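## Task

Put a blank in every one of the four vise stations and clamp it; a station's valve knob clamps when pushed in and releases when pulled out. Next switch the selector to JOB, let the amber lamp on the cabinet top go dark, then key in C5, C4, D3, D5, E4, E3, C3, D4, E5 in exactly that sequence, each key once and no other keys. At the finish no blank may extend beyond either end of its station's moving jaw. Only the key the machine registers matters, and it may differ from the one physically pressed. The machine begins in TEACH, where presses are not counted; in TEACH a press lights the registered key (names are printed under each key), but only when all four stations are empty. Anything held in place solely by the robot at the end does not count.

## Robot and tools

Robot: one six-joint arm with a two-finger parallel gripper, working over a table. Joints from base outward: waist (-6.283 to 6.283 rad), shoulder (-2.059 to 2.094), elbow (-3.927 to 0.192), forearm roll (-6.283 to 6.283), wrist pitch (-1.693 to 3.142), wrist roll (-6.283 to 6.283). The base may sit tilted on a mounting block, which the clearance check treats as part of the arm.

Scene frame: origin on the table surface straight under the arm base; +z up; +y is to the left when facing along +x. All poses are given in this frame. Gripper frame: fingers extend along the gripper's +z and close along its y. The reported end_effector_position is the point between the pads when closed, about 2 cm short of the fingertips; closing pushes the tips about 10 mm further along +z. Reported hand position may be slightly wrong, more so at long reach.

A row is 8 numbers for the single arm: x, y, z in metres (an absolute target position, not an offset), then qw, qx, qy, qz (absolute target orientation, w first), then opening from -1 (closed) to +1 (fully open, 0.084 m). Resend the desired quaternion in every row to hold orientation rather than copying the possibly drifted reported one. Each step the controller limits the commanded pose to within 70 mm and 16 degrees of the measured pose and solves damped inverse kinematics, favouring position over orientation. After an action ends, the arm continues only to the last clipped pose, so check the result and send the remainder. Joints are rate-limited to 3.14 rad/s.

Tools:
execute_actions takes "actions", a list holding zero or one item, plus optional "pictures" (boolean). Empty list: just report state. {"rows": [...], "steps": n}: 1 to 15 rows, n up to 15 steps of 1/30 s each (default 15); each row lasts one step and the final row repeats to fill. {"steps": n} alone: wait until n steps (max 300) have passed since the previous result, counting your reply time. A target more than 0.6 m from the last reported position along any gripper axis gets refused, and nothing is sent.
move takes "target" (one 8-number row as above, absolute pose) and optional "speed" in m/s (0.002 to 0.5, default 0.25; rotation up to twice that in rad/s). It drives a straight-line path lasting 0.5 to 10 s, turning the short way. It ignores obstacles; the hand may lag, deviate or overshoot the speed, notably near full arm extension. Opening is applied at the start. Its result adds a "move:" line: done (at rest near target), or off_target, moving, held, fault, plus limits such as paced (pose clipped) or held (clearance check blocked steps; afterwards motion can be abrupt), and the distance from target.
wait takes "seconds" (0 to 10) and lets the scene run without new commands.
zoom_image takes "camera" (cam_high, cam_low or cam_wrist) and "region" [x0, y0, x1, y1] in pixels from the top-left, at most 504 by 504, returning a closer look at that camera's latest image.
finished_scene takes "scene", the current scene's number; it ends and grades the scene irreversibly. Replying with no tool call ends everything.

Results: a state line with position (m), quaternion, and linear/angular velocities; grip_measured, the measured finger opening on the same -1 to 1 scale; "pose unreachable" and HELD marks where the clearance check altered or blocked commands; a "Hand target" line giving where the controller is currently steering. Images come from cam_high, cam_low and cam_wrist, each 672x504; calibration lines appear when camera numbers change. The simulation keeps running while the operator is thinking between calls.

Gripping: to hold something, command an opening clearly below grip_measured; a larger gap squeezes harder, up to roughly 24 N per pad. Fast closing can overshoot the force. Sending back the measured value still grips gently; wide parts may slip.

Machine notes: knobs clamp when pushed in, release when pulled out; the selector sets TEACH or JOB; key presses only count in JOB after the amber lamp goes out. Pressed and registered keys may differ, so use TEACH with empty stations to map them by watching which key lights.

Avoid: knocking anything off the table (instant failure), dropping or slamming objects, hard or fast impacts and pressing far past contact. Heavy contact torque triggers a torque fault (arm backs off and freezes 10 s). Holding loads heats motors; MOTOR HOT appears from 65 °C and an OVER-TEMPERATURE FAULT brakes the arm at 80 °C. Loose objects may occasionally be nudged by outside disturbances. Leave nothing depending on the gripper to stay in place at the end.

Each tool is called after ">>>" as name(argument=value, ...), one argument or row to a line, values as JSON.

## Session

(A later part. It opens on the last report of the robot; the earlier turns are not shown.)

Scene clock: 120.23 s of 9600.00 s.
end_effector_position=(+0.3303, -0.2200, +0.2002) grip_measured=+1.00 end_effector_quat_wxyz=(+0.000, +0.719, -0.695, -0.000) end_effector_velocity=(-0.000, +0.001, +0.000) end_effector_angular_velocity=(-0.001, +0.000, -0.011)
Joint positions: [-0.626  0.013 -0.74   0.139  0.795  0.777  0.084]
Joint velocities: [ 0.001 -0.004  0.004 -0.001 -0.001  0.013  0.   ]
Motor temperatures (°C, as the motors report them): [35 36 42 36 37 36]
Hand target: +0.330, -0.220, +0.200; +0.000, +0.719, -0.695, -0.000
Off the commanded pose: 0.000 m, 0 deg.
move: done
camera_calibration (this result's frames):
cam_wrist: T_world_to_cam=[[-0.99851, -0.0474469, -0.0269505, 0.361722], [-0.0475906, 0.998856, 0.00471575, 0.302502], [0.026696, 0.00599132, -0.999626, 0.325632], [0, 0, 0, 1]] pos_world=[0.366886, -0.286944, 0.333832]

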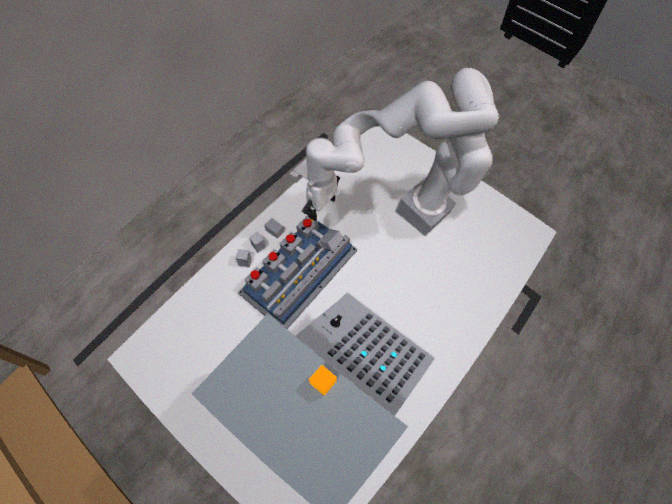

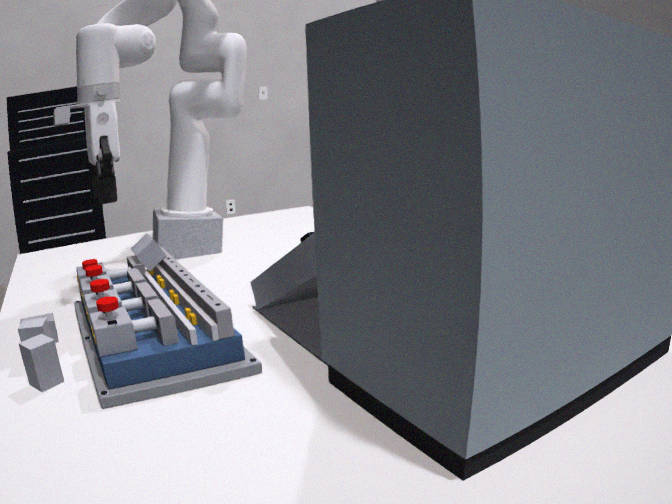

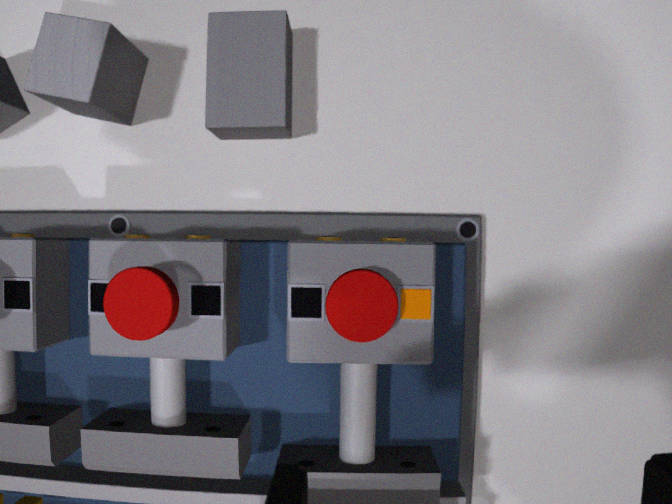

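>>> move(
  target=[0.362,-0.267,0.15,0,0.719,-0.695,0,0.2],
  speed=0.12,
)

>>> move(
  target=[0.362,-0.267,0.104,0,0.719,-0.695,0,0.2],
  speed=0.04,
)

>>> move(
  target=[0.362,-0.267,0.104,0,0.719,-0.695,0,-0.7],
)

>>> move(
  target=[0.362,-0.267,0.122,0,0.719,-0.695,0,-0.7],
  speed=0.03,
)

Scene clock: 127.23 s of 9600.00 s.
end_effector_position=(+0.3617, -0.2669, +0.1504) grip_measured=+0.19 end_effector_quat_wxyz=(+0.000, +0.719, -0.695, +0.000) end_effector_velocity=(+0.001, -0.001, -0.002) end_effector_angular_velocity=(+0.000, +0.001, +0.000)
Joint positions: [-0.65   0.283 -0.905  0.154  0.693  0.734  0.052]
Joint velocities: [-0.001  0.01  -0.006  0.    -0.003 -0.001 -0.   ]
Motor temperatures (°C, as the motors report them): [35 36 42 36 37 36]
Hand target: +0.362, -0.267, +0.150; +0.000, +0.719, -0.695, +0.000
Off the commanded pose: 0.000 m, 0 deg.
After step 90, 2.87 s passed at rest.
move: done
camera_calibration (this result's frames):
cam_wrist: T_world_to_cam=[[-0.998538, -0.0465099, -0.0275404, 0.389879], [-0.0466486, 0.998902, 0.0044173, 0.350799], [0.0273047, 0.00569556, -0.999611, 0.274992], [0, 0, 0, 1]] pos_world=[0.398165, -0.333847, 0.284073]

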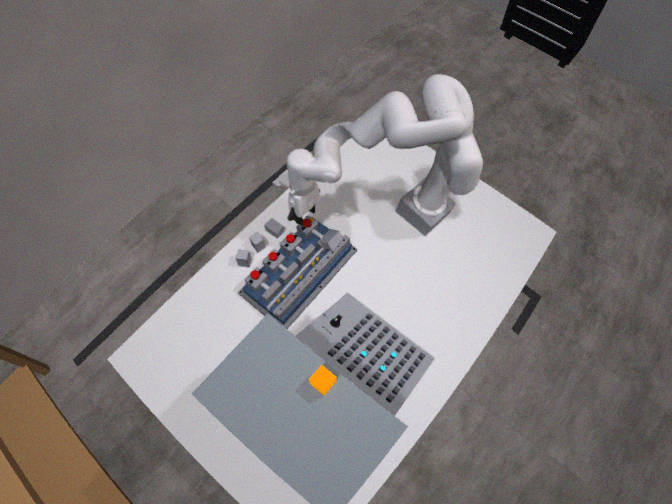

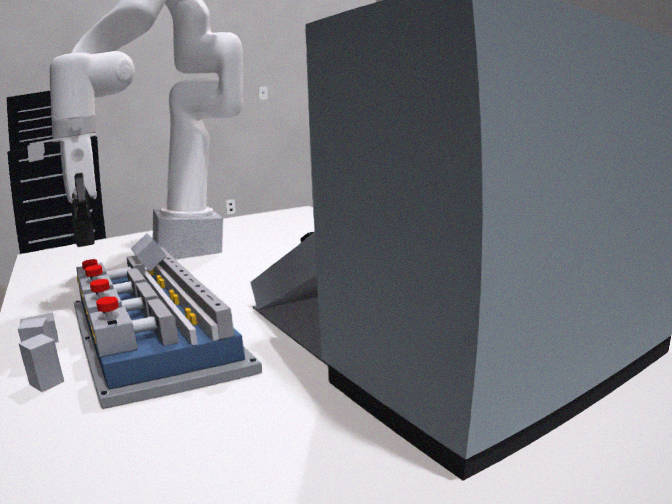

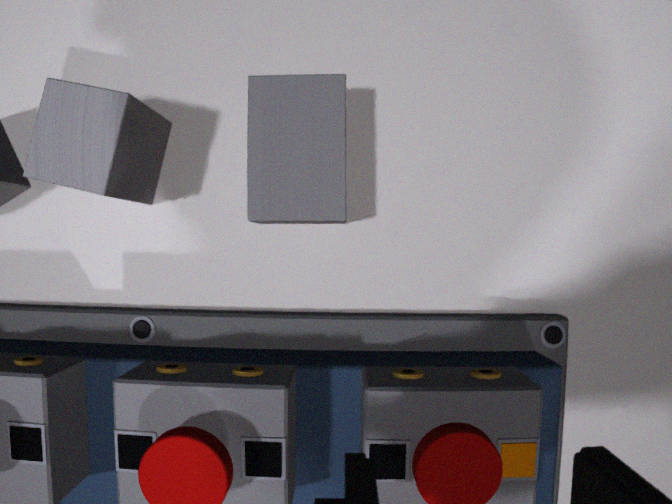

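Scene clock: 128.73 s of 9600.00 s.
end_effector_position=(+0.3620, -0.2670, +0.1045) grip_measured=+0.19 end_effector_quat_wxyz=(+0.000, +0.719, -0.695, +0.000) end_effector_velocity=(+0.001, -0.001, -0.001) end_effector_angular_velocity=(-0.002, -0.003, +0.000)
Joint positions: [-0.634  0.392 -0.894  0.183  0.574  0.714  0.052]
Joint velocities: [ 0.001  0.005 -0.001  0.002 -0.007 -0.001  0.   ]
Motor temperatures (°C, as the motors report them): [35 36 42 36 37 36]
Hand target: +0.362, -0.267, +0.104; +0.000, +0.719, -0.695, +0.000
Off the commanded pose: 0.000 m, 0 deg.
move: done
camera_calibration (this result's frames):
cam_wrist: T_world_to_cam=[[-0.998547, -0.0464422, -0.027348, 0.388829], [-0.0465795, 0.998905, 0.00440316, 0.35115], [0.0271136, 0.00567062, -0.999616, 0.229178], [0, 0, 0, 1]] pos_world=[0.398406, -0.334007, 0.238177]

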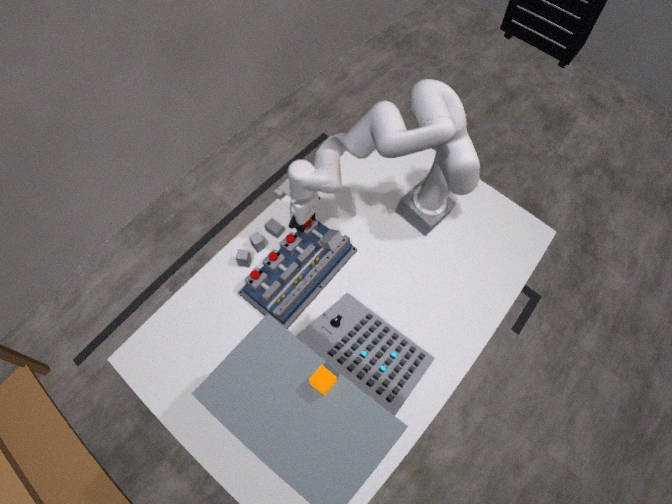

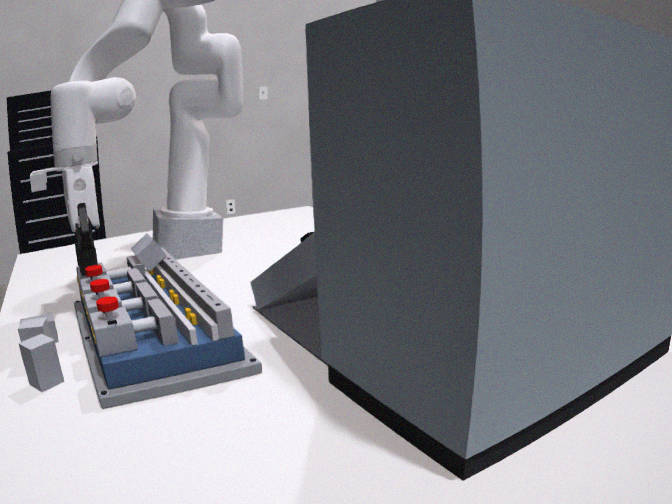

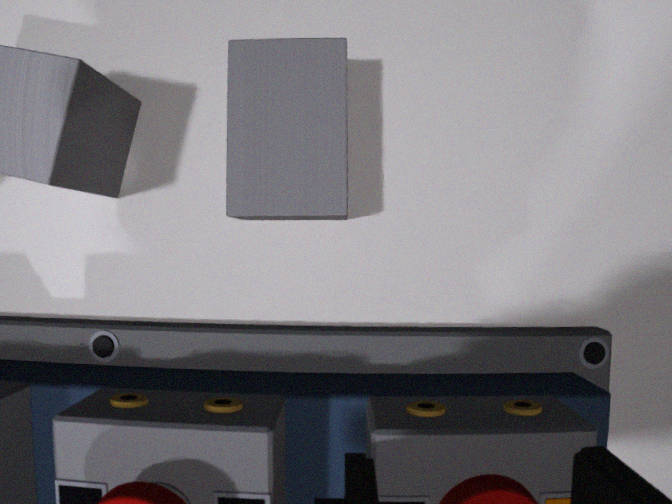

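Scene clock: 129.43 s of 9600.00 s.
end_effector_position=(+0.3616, -0.2679, +0.1060) grip_measured=-0.30 end_effector_quat_wxyz=(-0.000, +0.719, -0.696, +0.001) end_effector_velocity=(+0.000, -0.000, +0.000) end_effector_angular_velocity=(-0.000, -0.002, -0.001)
Joint positions: [-0.637  0.388 -0.893  0.182  0.575  0.713  0.031]
Joint velocities: [-0.    -0.     0.     0.002 -0.002 -0.001  0.   ]
Motor temperatures (°C, as the motors report them): [35 36 42 36 37 36]
Hand target: +0.362, -0.267, +0.104; +0.000, +0.719, -0.695, -0.000
Off the commanded pose: 0.002 m, 0 deg.
move: done
camera_calibration (this result's frames):
cam_wrist: T_world_to_cam=[[-0.998561, -0.0451131, -0.0289798, 0.38898], [-0.0452266, 0.998971, 0.00327441, 0.351644], [0.0288022, 0.00458036, -0.999575, 0.229855], [0, 0, 0, 1]] pos_world=[0.397704, -0.334787, 0.239879]

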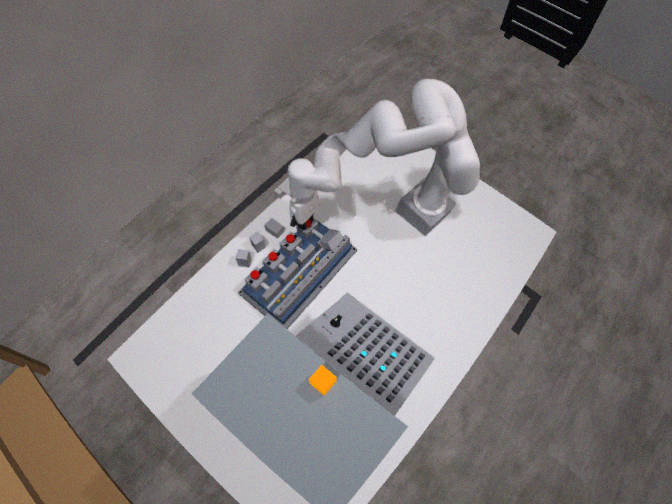

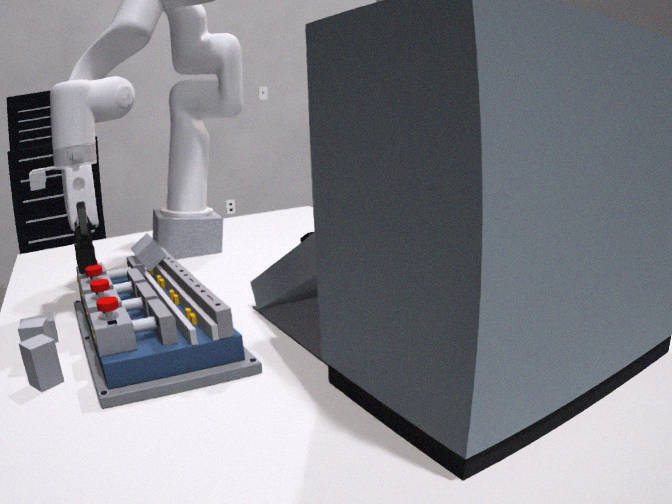

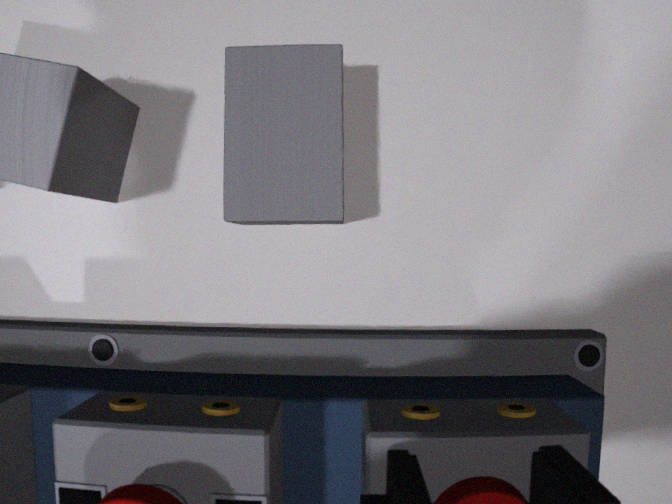

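Scene clock: 130.30 s of 9600.00 s.
end_effector_position=(+0.3604, -0.2653, +0.1195) grip_measured=-0.39 end_effector_quat_wxyz=(+0.000, +0.719, -0.695, -0.003) end_effector_velocity=(+0.001, +0.001, +0.004) end_effector_angular_velocity=(-0.000, -0.001, +0.001)
Joint positions: [-0.639  0.352 -0.894  0.171  0.62   0.722  0.027]
Joint velocities: [ 0.001 -0.009 -0.001 -0.001  0.01   0.001 -0.001]
Motor temperatures (°C, as the motors report them): [35 36 42 36 37 36]
Hand target: +0.362, -0.267, +0.122; -0.000, +0.719, -0.695, -0.000
Off the commanded pose: 0.003 m, 0 deg.
move: done
camera_calibration (this result's frames):
cam_wrist: T_world_to_cam=[[-0.998661, -0.0466028, -0.0224785, 0.387179], [-0.0468253, 0.998858, 0.00947375, 0.348769], [0.0220114, 0.0105136, -0.999702, 0.247391], [0, 0, 0, 1]] pos_world=[0.397547, -0.332928, 0.252717]

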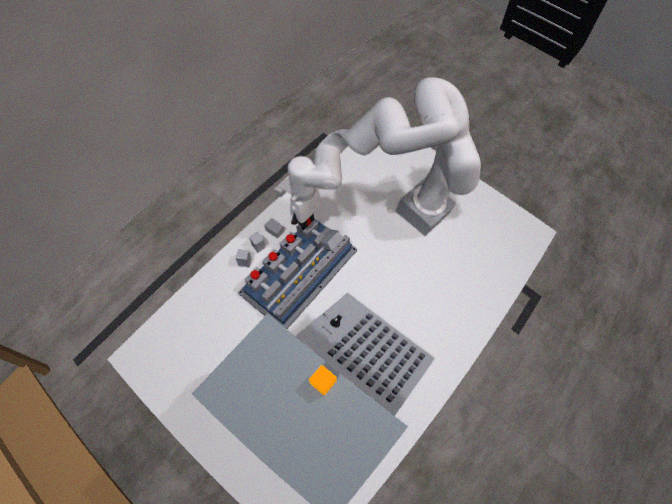

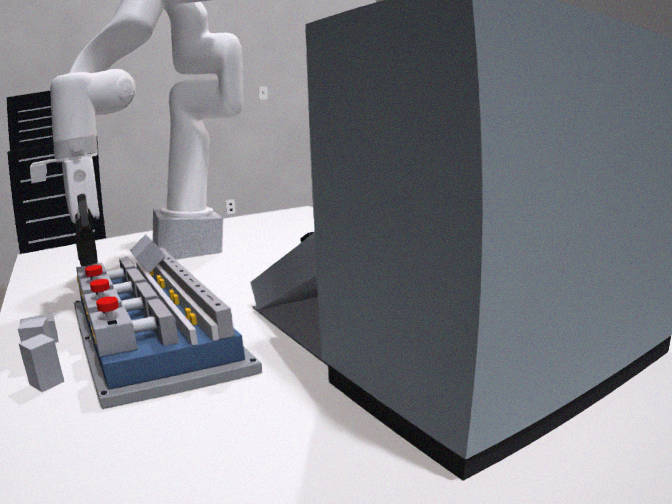

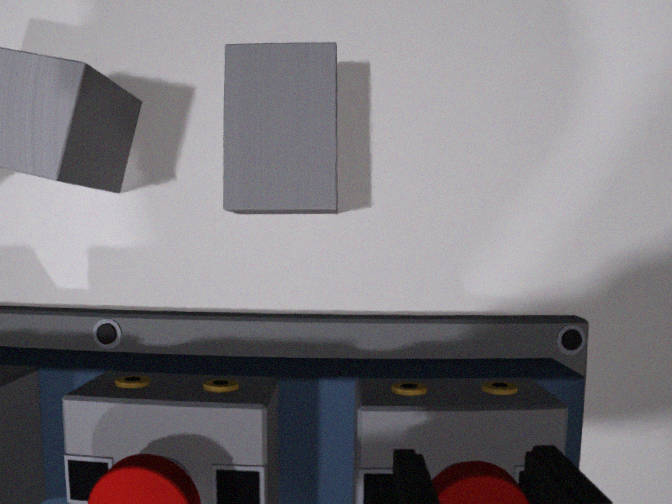

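Release and view the station from its far side.

>>> move(
  target=[0.361,-0.266,0.12,0,0.719,-0.695,0,0.2],
)

>>> move(
  target=[0.34,-0.24,0.22,0,0.719,-0.695,0,1],
  speed=0.12,
)

>>> move(
  target=[0.33,-0.12,0.24,0,0.719,-0.695,0,1],
  speed=0.12,
)

Scene clock: 132.07 s of 9600.00 s.
end_effector_position=(+0.3612, -0.2661, +0.1202) grip_measured=+0.19 end_effector_quat_wxyz=(-0.000, +0.719, -0.695, +0.000) end_effector_velocity=(-0.001, +0.000, -0.002) end_effector_angular_velocity=(+0.002, +0.002, -0.000)
Joint positions: [-0.639  0.35  -0.891  0.172  0.612  0.721  0.052]
Joint velocities: [-0.     0.002  0.002  0.    -0.001 -0.001 -0.   ]
Motor temperatures (°C, as the motors report them): [35 36 43 36 37 36]
Hand target: +0.361, -0.266, +0.120; -0.000, +0.719, -0.695, -0.000
Off the commanded pose: 0.000 m, 0 deg.
move: done
camera_calibration (this result's frames):
cam_wrist: T_world_to_cam=[[-0.99853, -0.0466274, -0.0276428, 0.3885], [-0.0467687, 0.998896, 0.00448843, 0.350142], [0.027403, 0.00577464, -0.999608, 0.244867], [0, 0, 0, 1]] pos_world=[0.397594, -0.333055, 0.253939]

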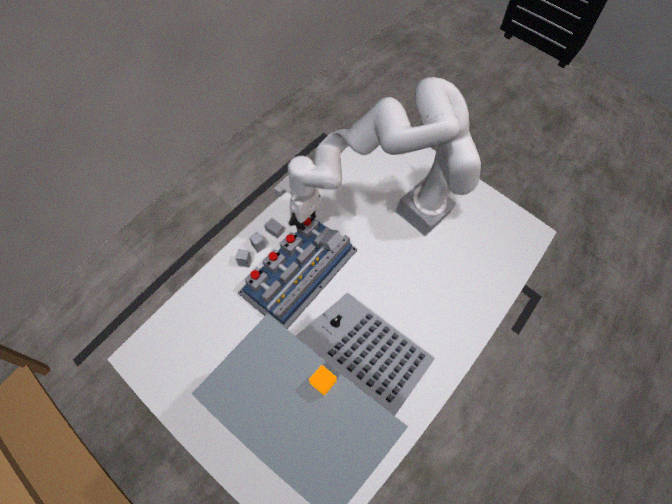

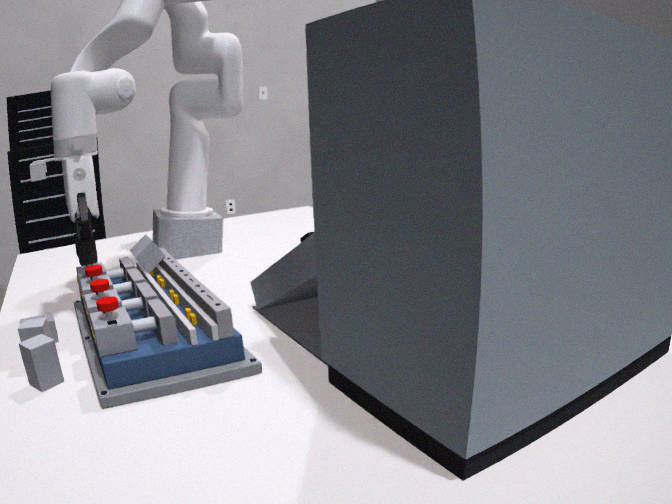

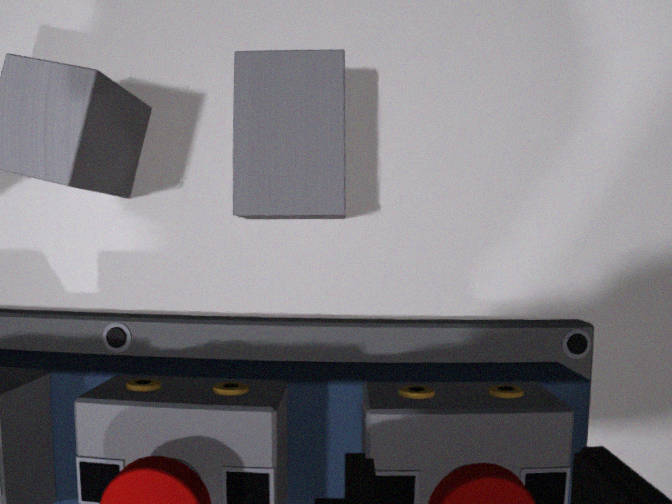

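Scene clock: 133.43 s of 9600.00 s.
end_effector_position=(+0.3403, -0.2400, +0.2194) grip_measured=+1.00 end_effector_quat_wxyz=(-0.000, +0.719, -0.695, -0.000) end_effector_velocity=(+0.001, -0.000, +0.004) end_effector_angular_velocity=(-0.003, -0.003, -0.000)
Joint positions: [-0.655  0.045 -0.837  0.129  0.863  0.762  0.084]
Joint velocities: [-0.    -0.008 -0.002 -0.001  0.005  0.002 -0.   ]
Motor temperatures (°C, as the motors report them): [35 36 43 36 37 36]
Hand target: +0.340, -0.240, +0.220; -0.000, +0.719, -0.695, -0.000
Off the commanded pose: 0.001 m, 0 deg.
move: done
camera_calibration (this result's frames):
cam_wrist: T_world_to_cam=[[-0.998545, -0.0466802, -0.0270081, 0.371423], [-0.0468468, 0.998887, 0.00556793, 0.322479], [0.0267182, 0.00682508, -0.99962, 0.344893], [0, 0, 0, 1]] pos_world=[0.376774, -0.307135, 0.352998]

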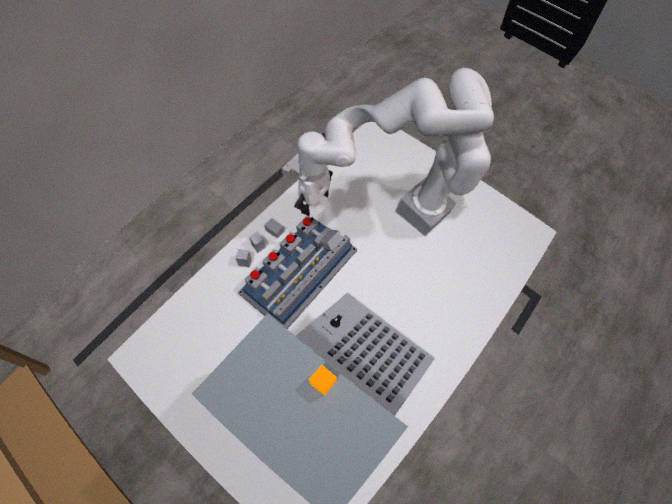

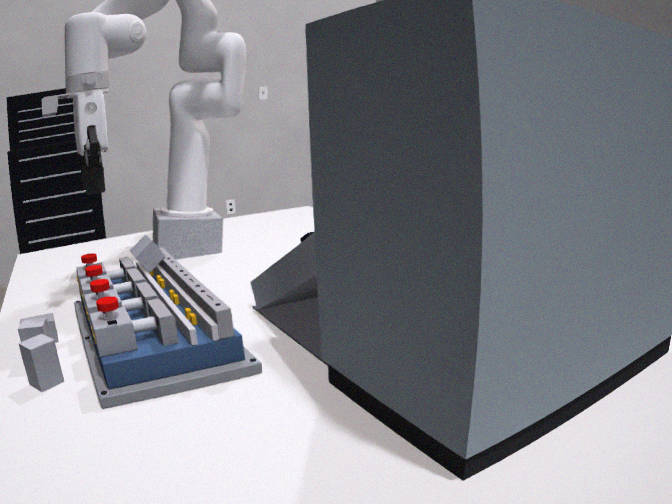

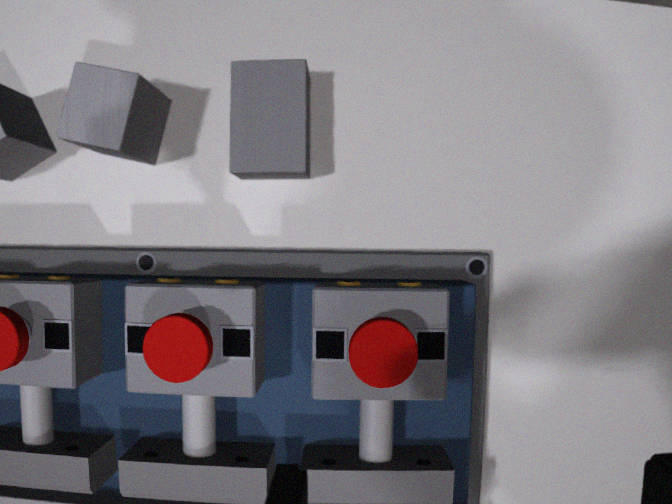

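Scene clock: 134.93 s of 9600.00 s.
end_effector_position=(+0.3302, -0.1205, +0.2399) grip_measured=+1.00 end_effector_quat_wxyz=(+0.000, +0.719, -0.695, -0.000) end_effector_velocity=(-0.000, +0.002, +0.001) end_effector_angular_velocity=(-0.000, +0.001, +0.001)
Joint positions: [-0.425 -0.262 -0.614  0.138  0.923  0.994  0.084]
Joint velocities: [ 0.006 -0.007  0.003 -0.001  0.003  0.006 -0.   ]
Motor temperatures (°C, as the motors report them): [35 36 43 36 37 36]
Hand target: +0.330, -0.120, +0.240; +0.000, +0.719, -0.695, -0.000
Off the commanded pose: 0.001 m, 0 deg.
move: done
camera_calibration (this result's frames):
cam_wrist: T_world_to_cam=[[-0.998569, -0.0463696, -0.0266491, 0.367519], [-0.0465124, 0.998906, 0.00476187, 0.202548], [0.0263991, 0.00599457, -0.999634, 0.364871], [0, 0, 0, 1]] pos_world=[0.366781, -0.187472, 0.373567]

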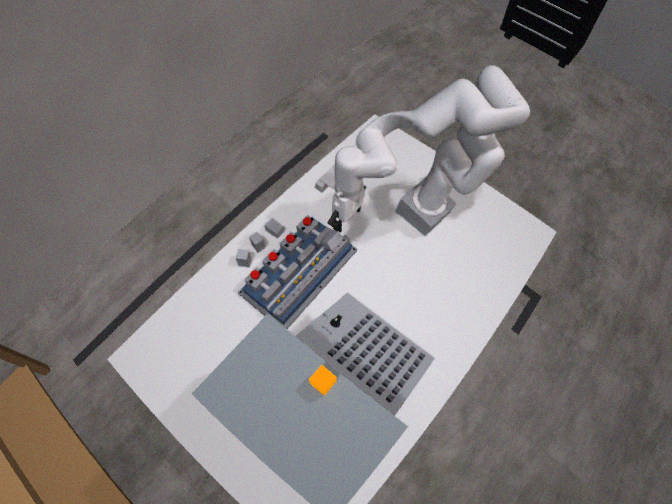

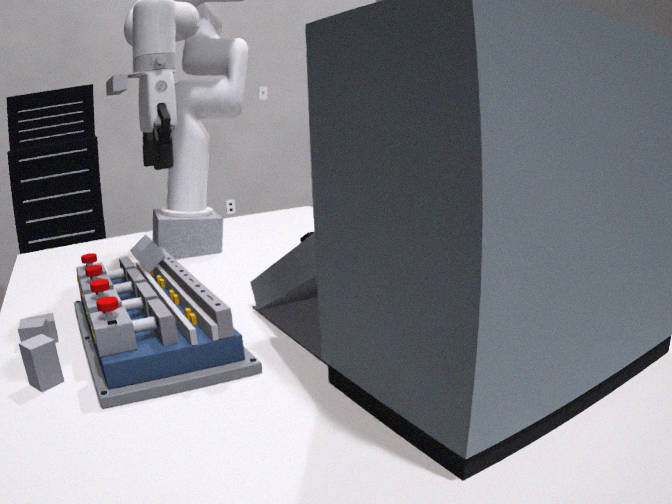

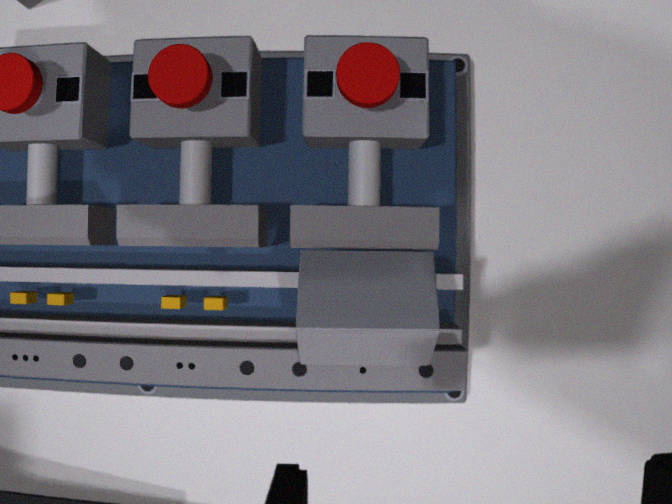

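>>> move(
  target=[0.358,-0.201,0.15,-0.204,0.690,-0.667,-0.197,0.75],
  speed=0.1,
)

>>> move(
  target=[0.358,-0.1745,0.109,-0.204,0.690,-0.667,-0.197,0.75],
  speed=0.03,
)

Scene clock: 143.60 s of 9600.00 s.
end_effector_position=(+0.3579, -0.2006, +0.1505) grip_measured=+0.75 end_effector_quat_wxyz=(-0.203, +0.690, -0.667, -0.197) end_effector_velocity=(+0.002, -0.002, -0.001) end_effector_angular_velocity=(+0.010, -0.001, +0.001)
Joint positions: [-0.747  0.457 -1.135  0.507  1.242  0.448  0.075]
Joint velocities: [-0.004  0.017 -0.02   0.002  0.013 -0.005 -0.   ]
Motor temperatures (°C, as the motors report them): [35 36 43 36 37 36]
Hand target: +0.358, -0.201, +0.150; -0.204, +0.689, -0.667, -0.197
Off the commanded pose: 0.001 m, 0 deg.
After step 90, 2.43 s passed at rest.
move: done
camera_calibration (this result's frames):
cam_wrist: T_world_to_cam=[[-0.998573, -0.024125, -0.0476507, 0.396684], [-0.0462522, 0.83675, 0.545628, 0.170306], [0.0267085, 0.547053, -0.836672, 0.35917], [0, 0, 0, 1]] pos_world=[0.394402, -0.329418, 0.226486]

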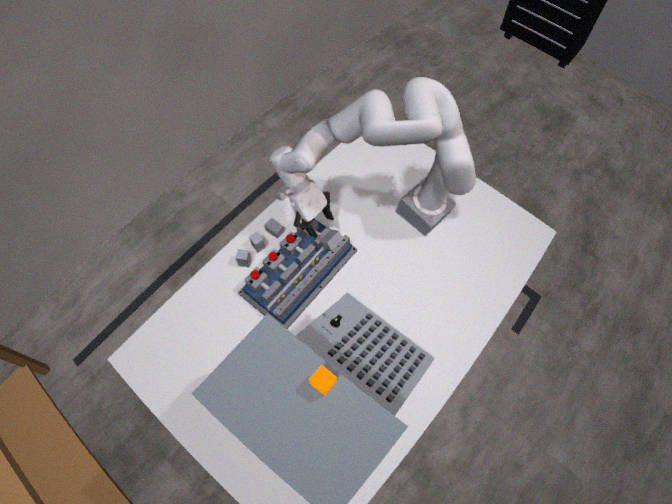

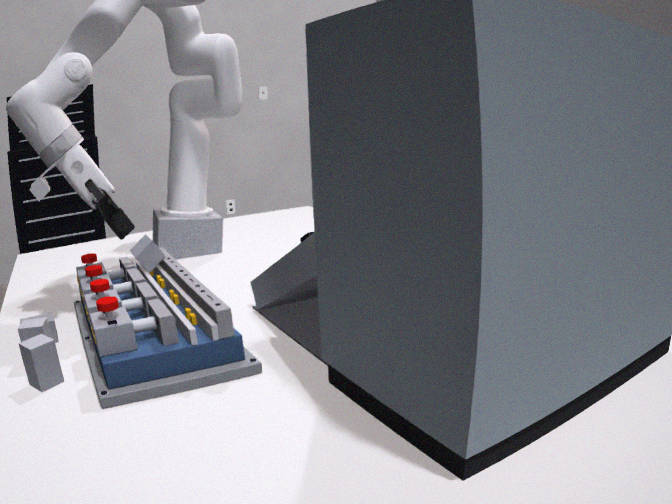

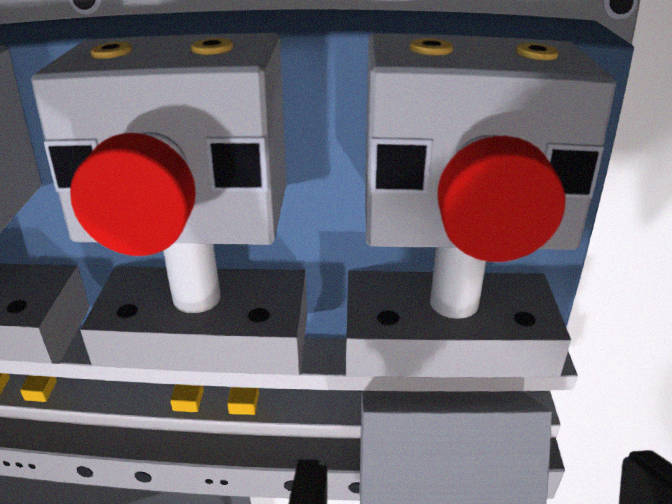

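Scene clock: 145.57 s of 9600.00 s.
end_effector_position=(+0.3580, -0.1747, +0.1093) grip_measured=+0.75 end_effector_quat_wxyz=(-0.204, +0.690, -0.667, -0.197) end_effector_velocity=(+0.000, +0.000, -0.001) end_effector_angular_velocity=(-0.001, -0.001, -0.001)
Joint positions: [-0.691  0.493 -1.054  0.567  1.125  0.413  0.075]
Joint velocities: [ 0.002  0.001  0.002  0.003 -0.005 -0.001  0.   ]
Motor temperatures (°C, as the motors report them): [35 36 42 36 37 36]
Hand target: +0.358, -0.174, +0.109; -0.204, +0.689, -0.667, -0.197
Off the commanded pose: 0.000 m, 0 deg.
move: done
camera_calibration (this result's frames):
cam_wrist: T_world_to_cam=[[-0.998546, -0.0240121, -0.0482551, 0.395459], [-0.0465219, 0.83607, 0.546647, 0.170947], [0.0272185, 0.548097, -0.835972, 0.310405], [0, 0, 0, 1]] pos_world=[0.394388, -0.30356, 0.185125]

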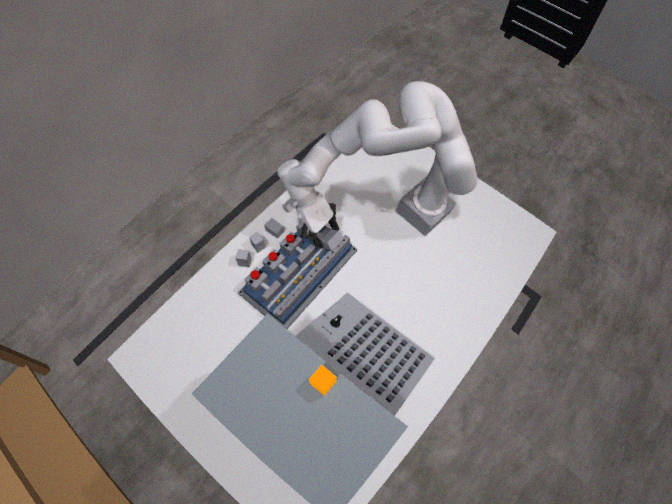

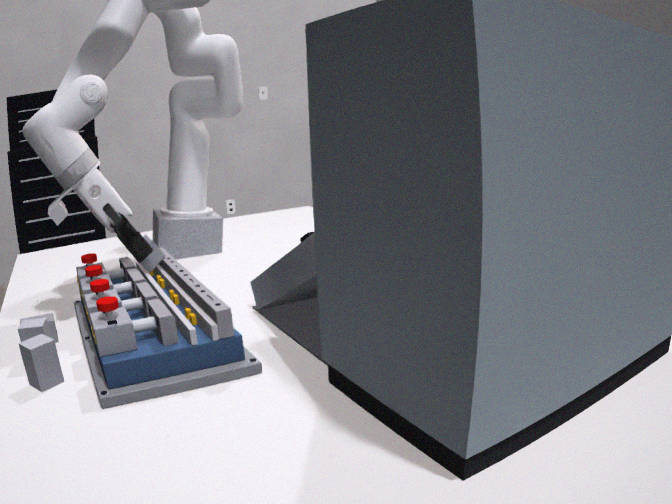

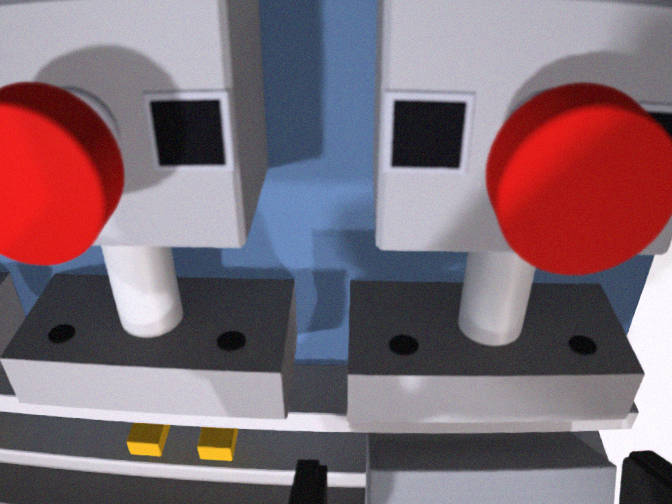

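>>> move(
  target=[0.358,-0.1745,0.109,-0.204,0.690,-0.667,-0.197,0],
)

>>> move(
  target=[0.358,-0.185,0.16,-0.204,0.690,-0.667,-0.197,0],
  speed=0.05,
)

>>> move(
  target=[0.358,-0.169,0.16,0,0.719,-0.695,0,0],
  speed=0.08,
)

>>> zoom_image(
  camera="cam_low",
  region=[60,150,260,330],
)

Scene clock: 147.83 s of 9600.00 s.
end_effector_position=(+0.3580, -0.1746, +0.1091) grip_measured=+0.37 end_effector_quat_wxyz=(-0.204, +0.690, -0.667, -0.197) end_effector_velocity=(-0.000, +0.000, -0.000) end_effector_angular_velocity=(+0.001, +0.000, +0.001)
Joint positions: [-0.691  0.493 -1.053  0.567  1.124  0.412  0.06 ]
Joint velocities: [ 0.     0.    -0.     0.     0.001 -0.     0.   ]
Motor temperatures (°C, as the motors report them): [35 36 42 36 37 36]
Hand target: +0.358, -0.175, +0.109; -0.204, +0.690, -0.667, -0.197
Off the commanded pose: 0.000 m, 0 deg.
move: done
camera_calibration (this result's frames):
cam_wrist: T_world_to_cam=[[-0.998535, -0.0240731, -0.0484657, 0.395482], [-0.0466975, 0.835884, 0.546917, 0.170969], [0.0273457, 0.548379, -0.835783, 0.310169], [0, 0, 0, 1]] pos_world=[0.394404, -0.30348, 0.184896]

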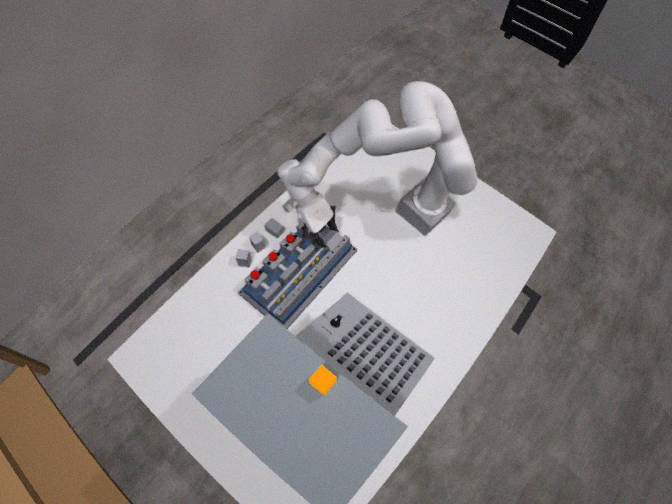

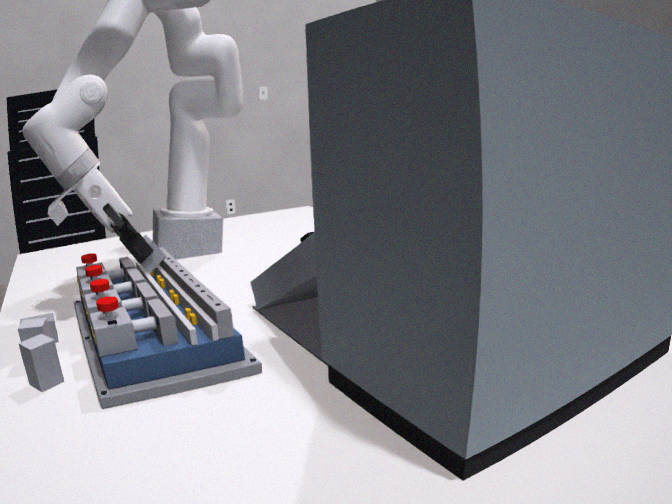

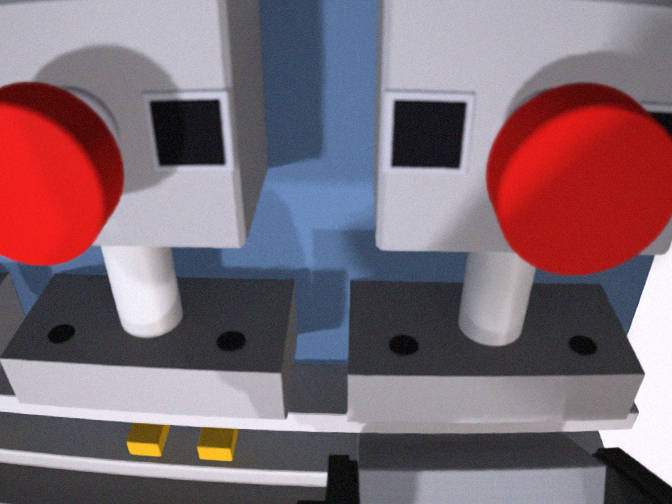

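Scene clock: 149.23 s of 9600.00 s.
end_effector_position=(+0.3580, -0.1849, +0.1595) grip_measured=+0.37 end_effector_quat_wxyz=(-0.204, +0.689, -0.666, -0.197) end_effector_velocity=(+0.000, -0.000, +0.002) end_effector_angular_velocity=(+0.000, -0.000, +0.000)
Joint positions: [-0.727  0.407 -1.092  0.519  1.243  0.463  0.06 ]
Joint velocities: [-0.001 -0.003 -0.003 -0.002  0.006  0.002  0.   ]
Motor temperatures (°C, as the motors report them): [35 36 42 36 37 36]
Hand target: +0.358, -0.185, +0.160; -0.204, +0.690, -0.666, -0.197
Off the commanded pose: 0.000 m, 0 deg.
move: done
camera_calibration (this result's frames):
cam_wrist: T_world_to_cam=[[-0.99854, -0.0241705, -0.0483148, 0.397665], [-0.0467138, 0.835528, 0.547459, 0.151843], [0.027136, 0.548916, -0.835437, 0.358101], [0, 0, 0, 1]] pos_world=[0.39446, -0.313825, 0.235256]

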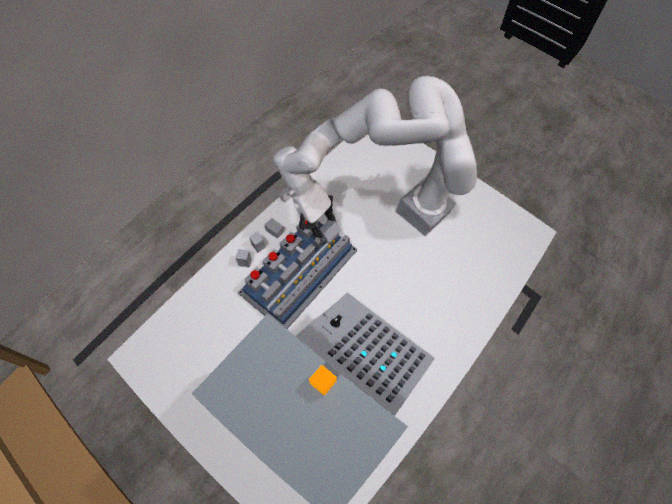

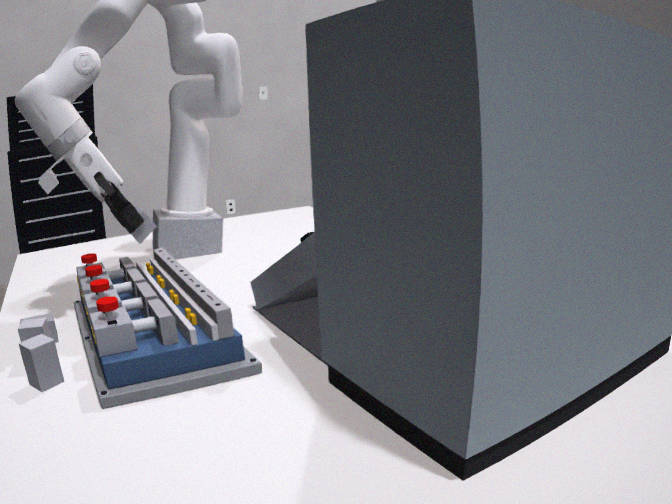

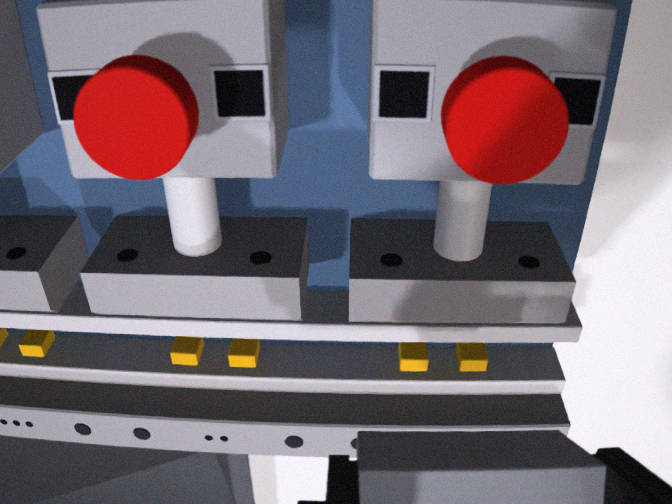

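Scene clock: 153.17 s of 9600.00 s.
end_effector_position=(+0.3577, -0.1692, +0.1599) grip_measured=+0.37 end_effector_quat_wxyz=(-0.001, +0.719, -0.695, +0.000) end_effector_velocity=(+0.000, -0.000, -0.000) end_effector_angular_velocity=(-0.012, +0.000, -0.002)
Joint positions: [-0.471  0.072 -0.686  0.177  0.668  0.892  0.06 ]
Joint velocities: [ 0.004 -0.003  0.006 -0.015 -0.01   0.017  0.   ]
Motor temperatures (°C, as the motors report them): [35 36 42 36 37 36]
Hand target: +0.358, -0.169, +0.160; -0.000, +0.719, -0.695, +0.000
Off the commanded pose: 0.000 m, 0 deg.
move: done
camera_calibration (this result's frames):
cam_wrist: T_world_to_cam=[[-0.998518, -0.0463319, -0.0285518, 0.390822], [-0.046513, 0.998901, 0.00571328, 0.25276], [0.0282558, 0.00703284, -0.999576, 0.283954], [0, 0, 0, 1]] pos_world=[0.393976, -0.236372, 0.293549]

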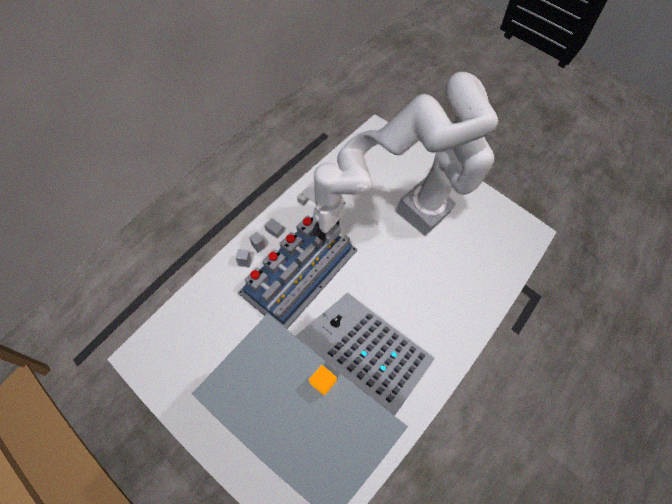

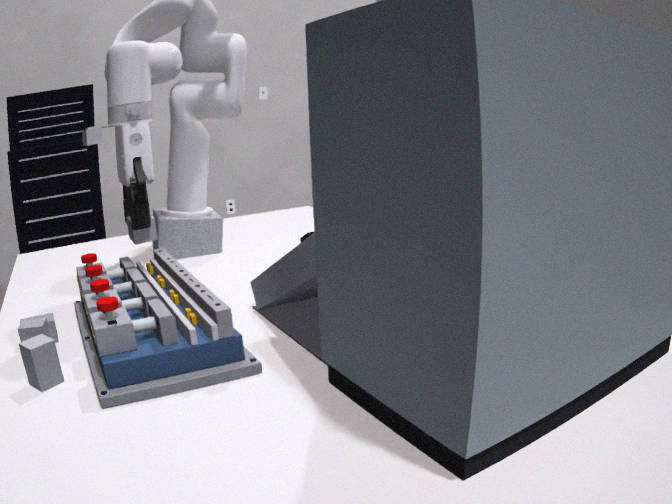

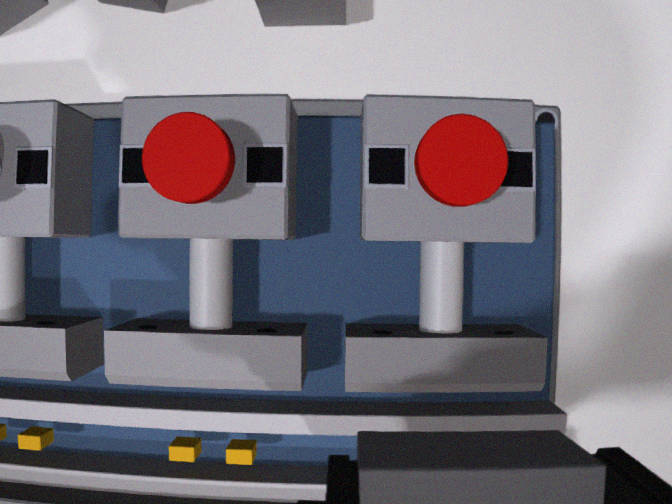

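Region (60, 150, 260, 330) of cam_low's 672x504 image, scaled by 2.520, with more detail than that image has; it fills the top 454 rows of this view, and the rest is white.

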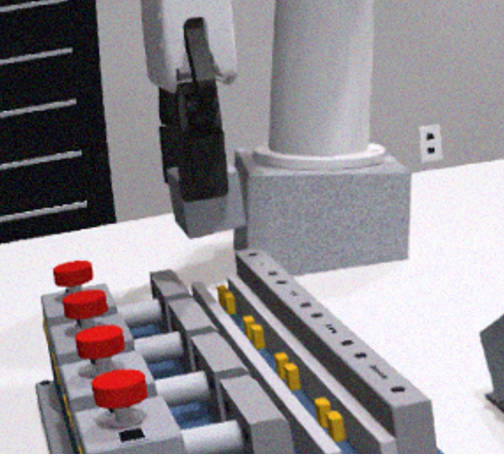

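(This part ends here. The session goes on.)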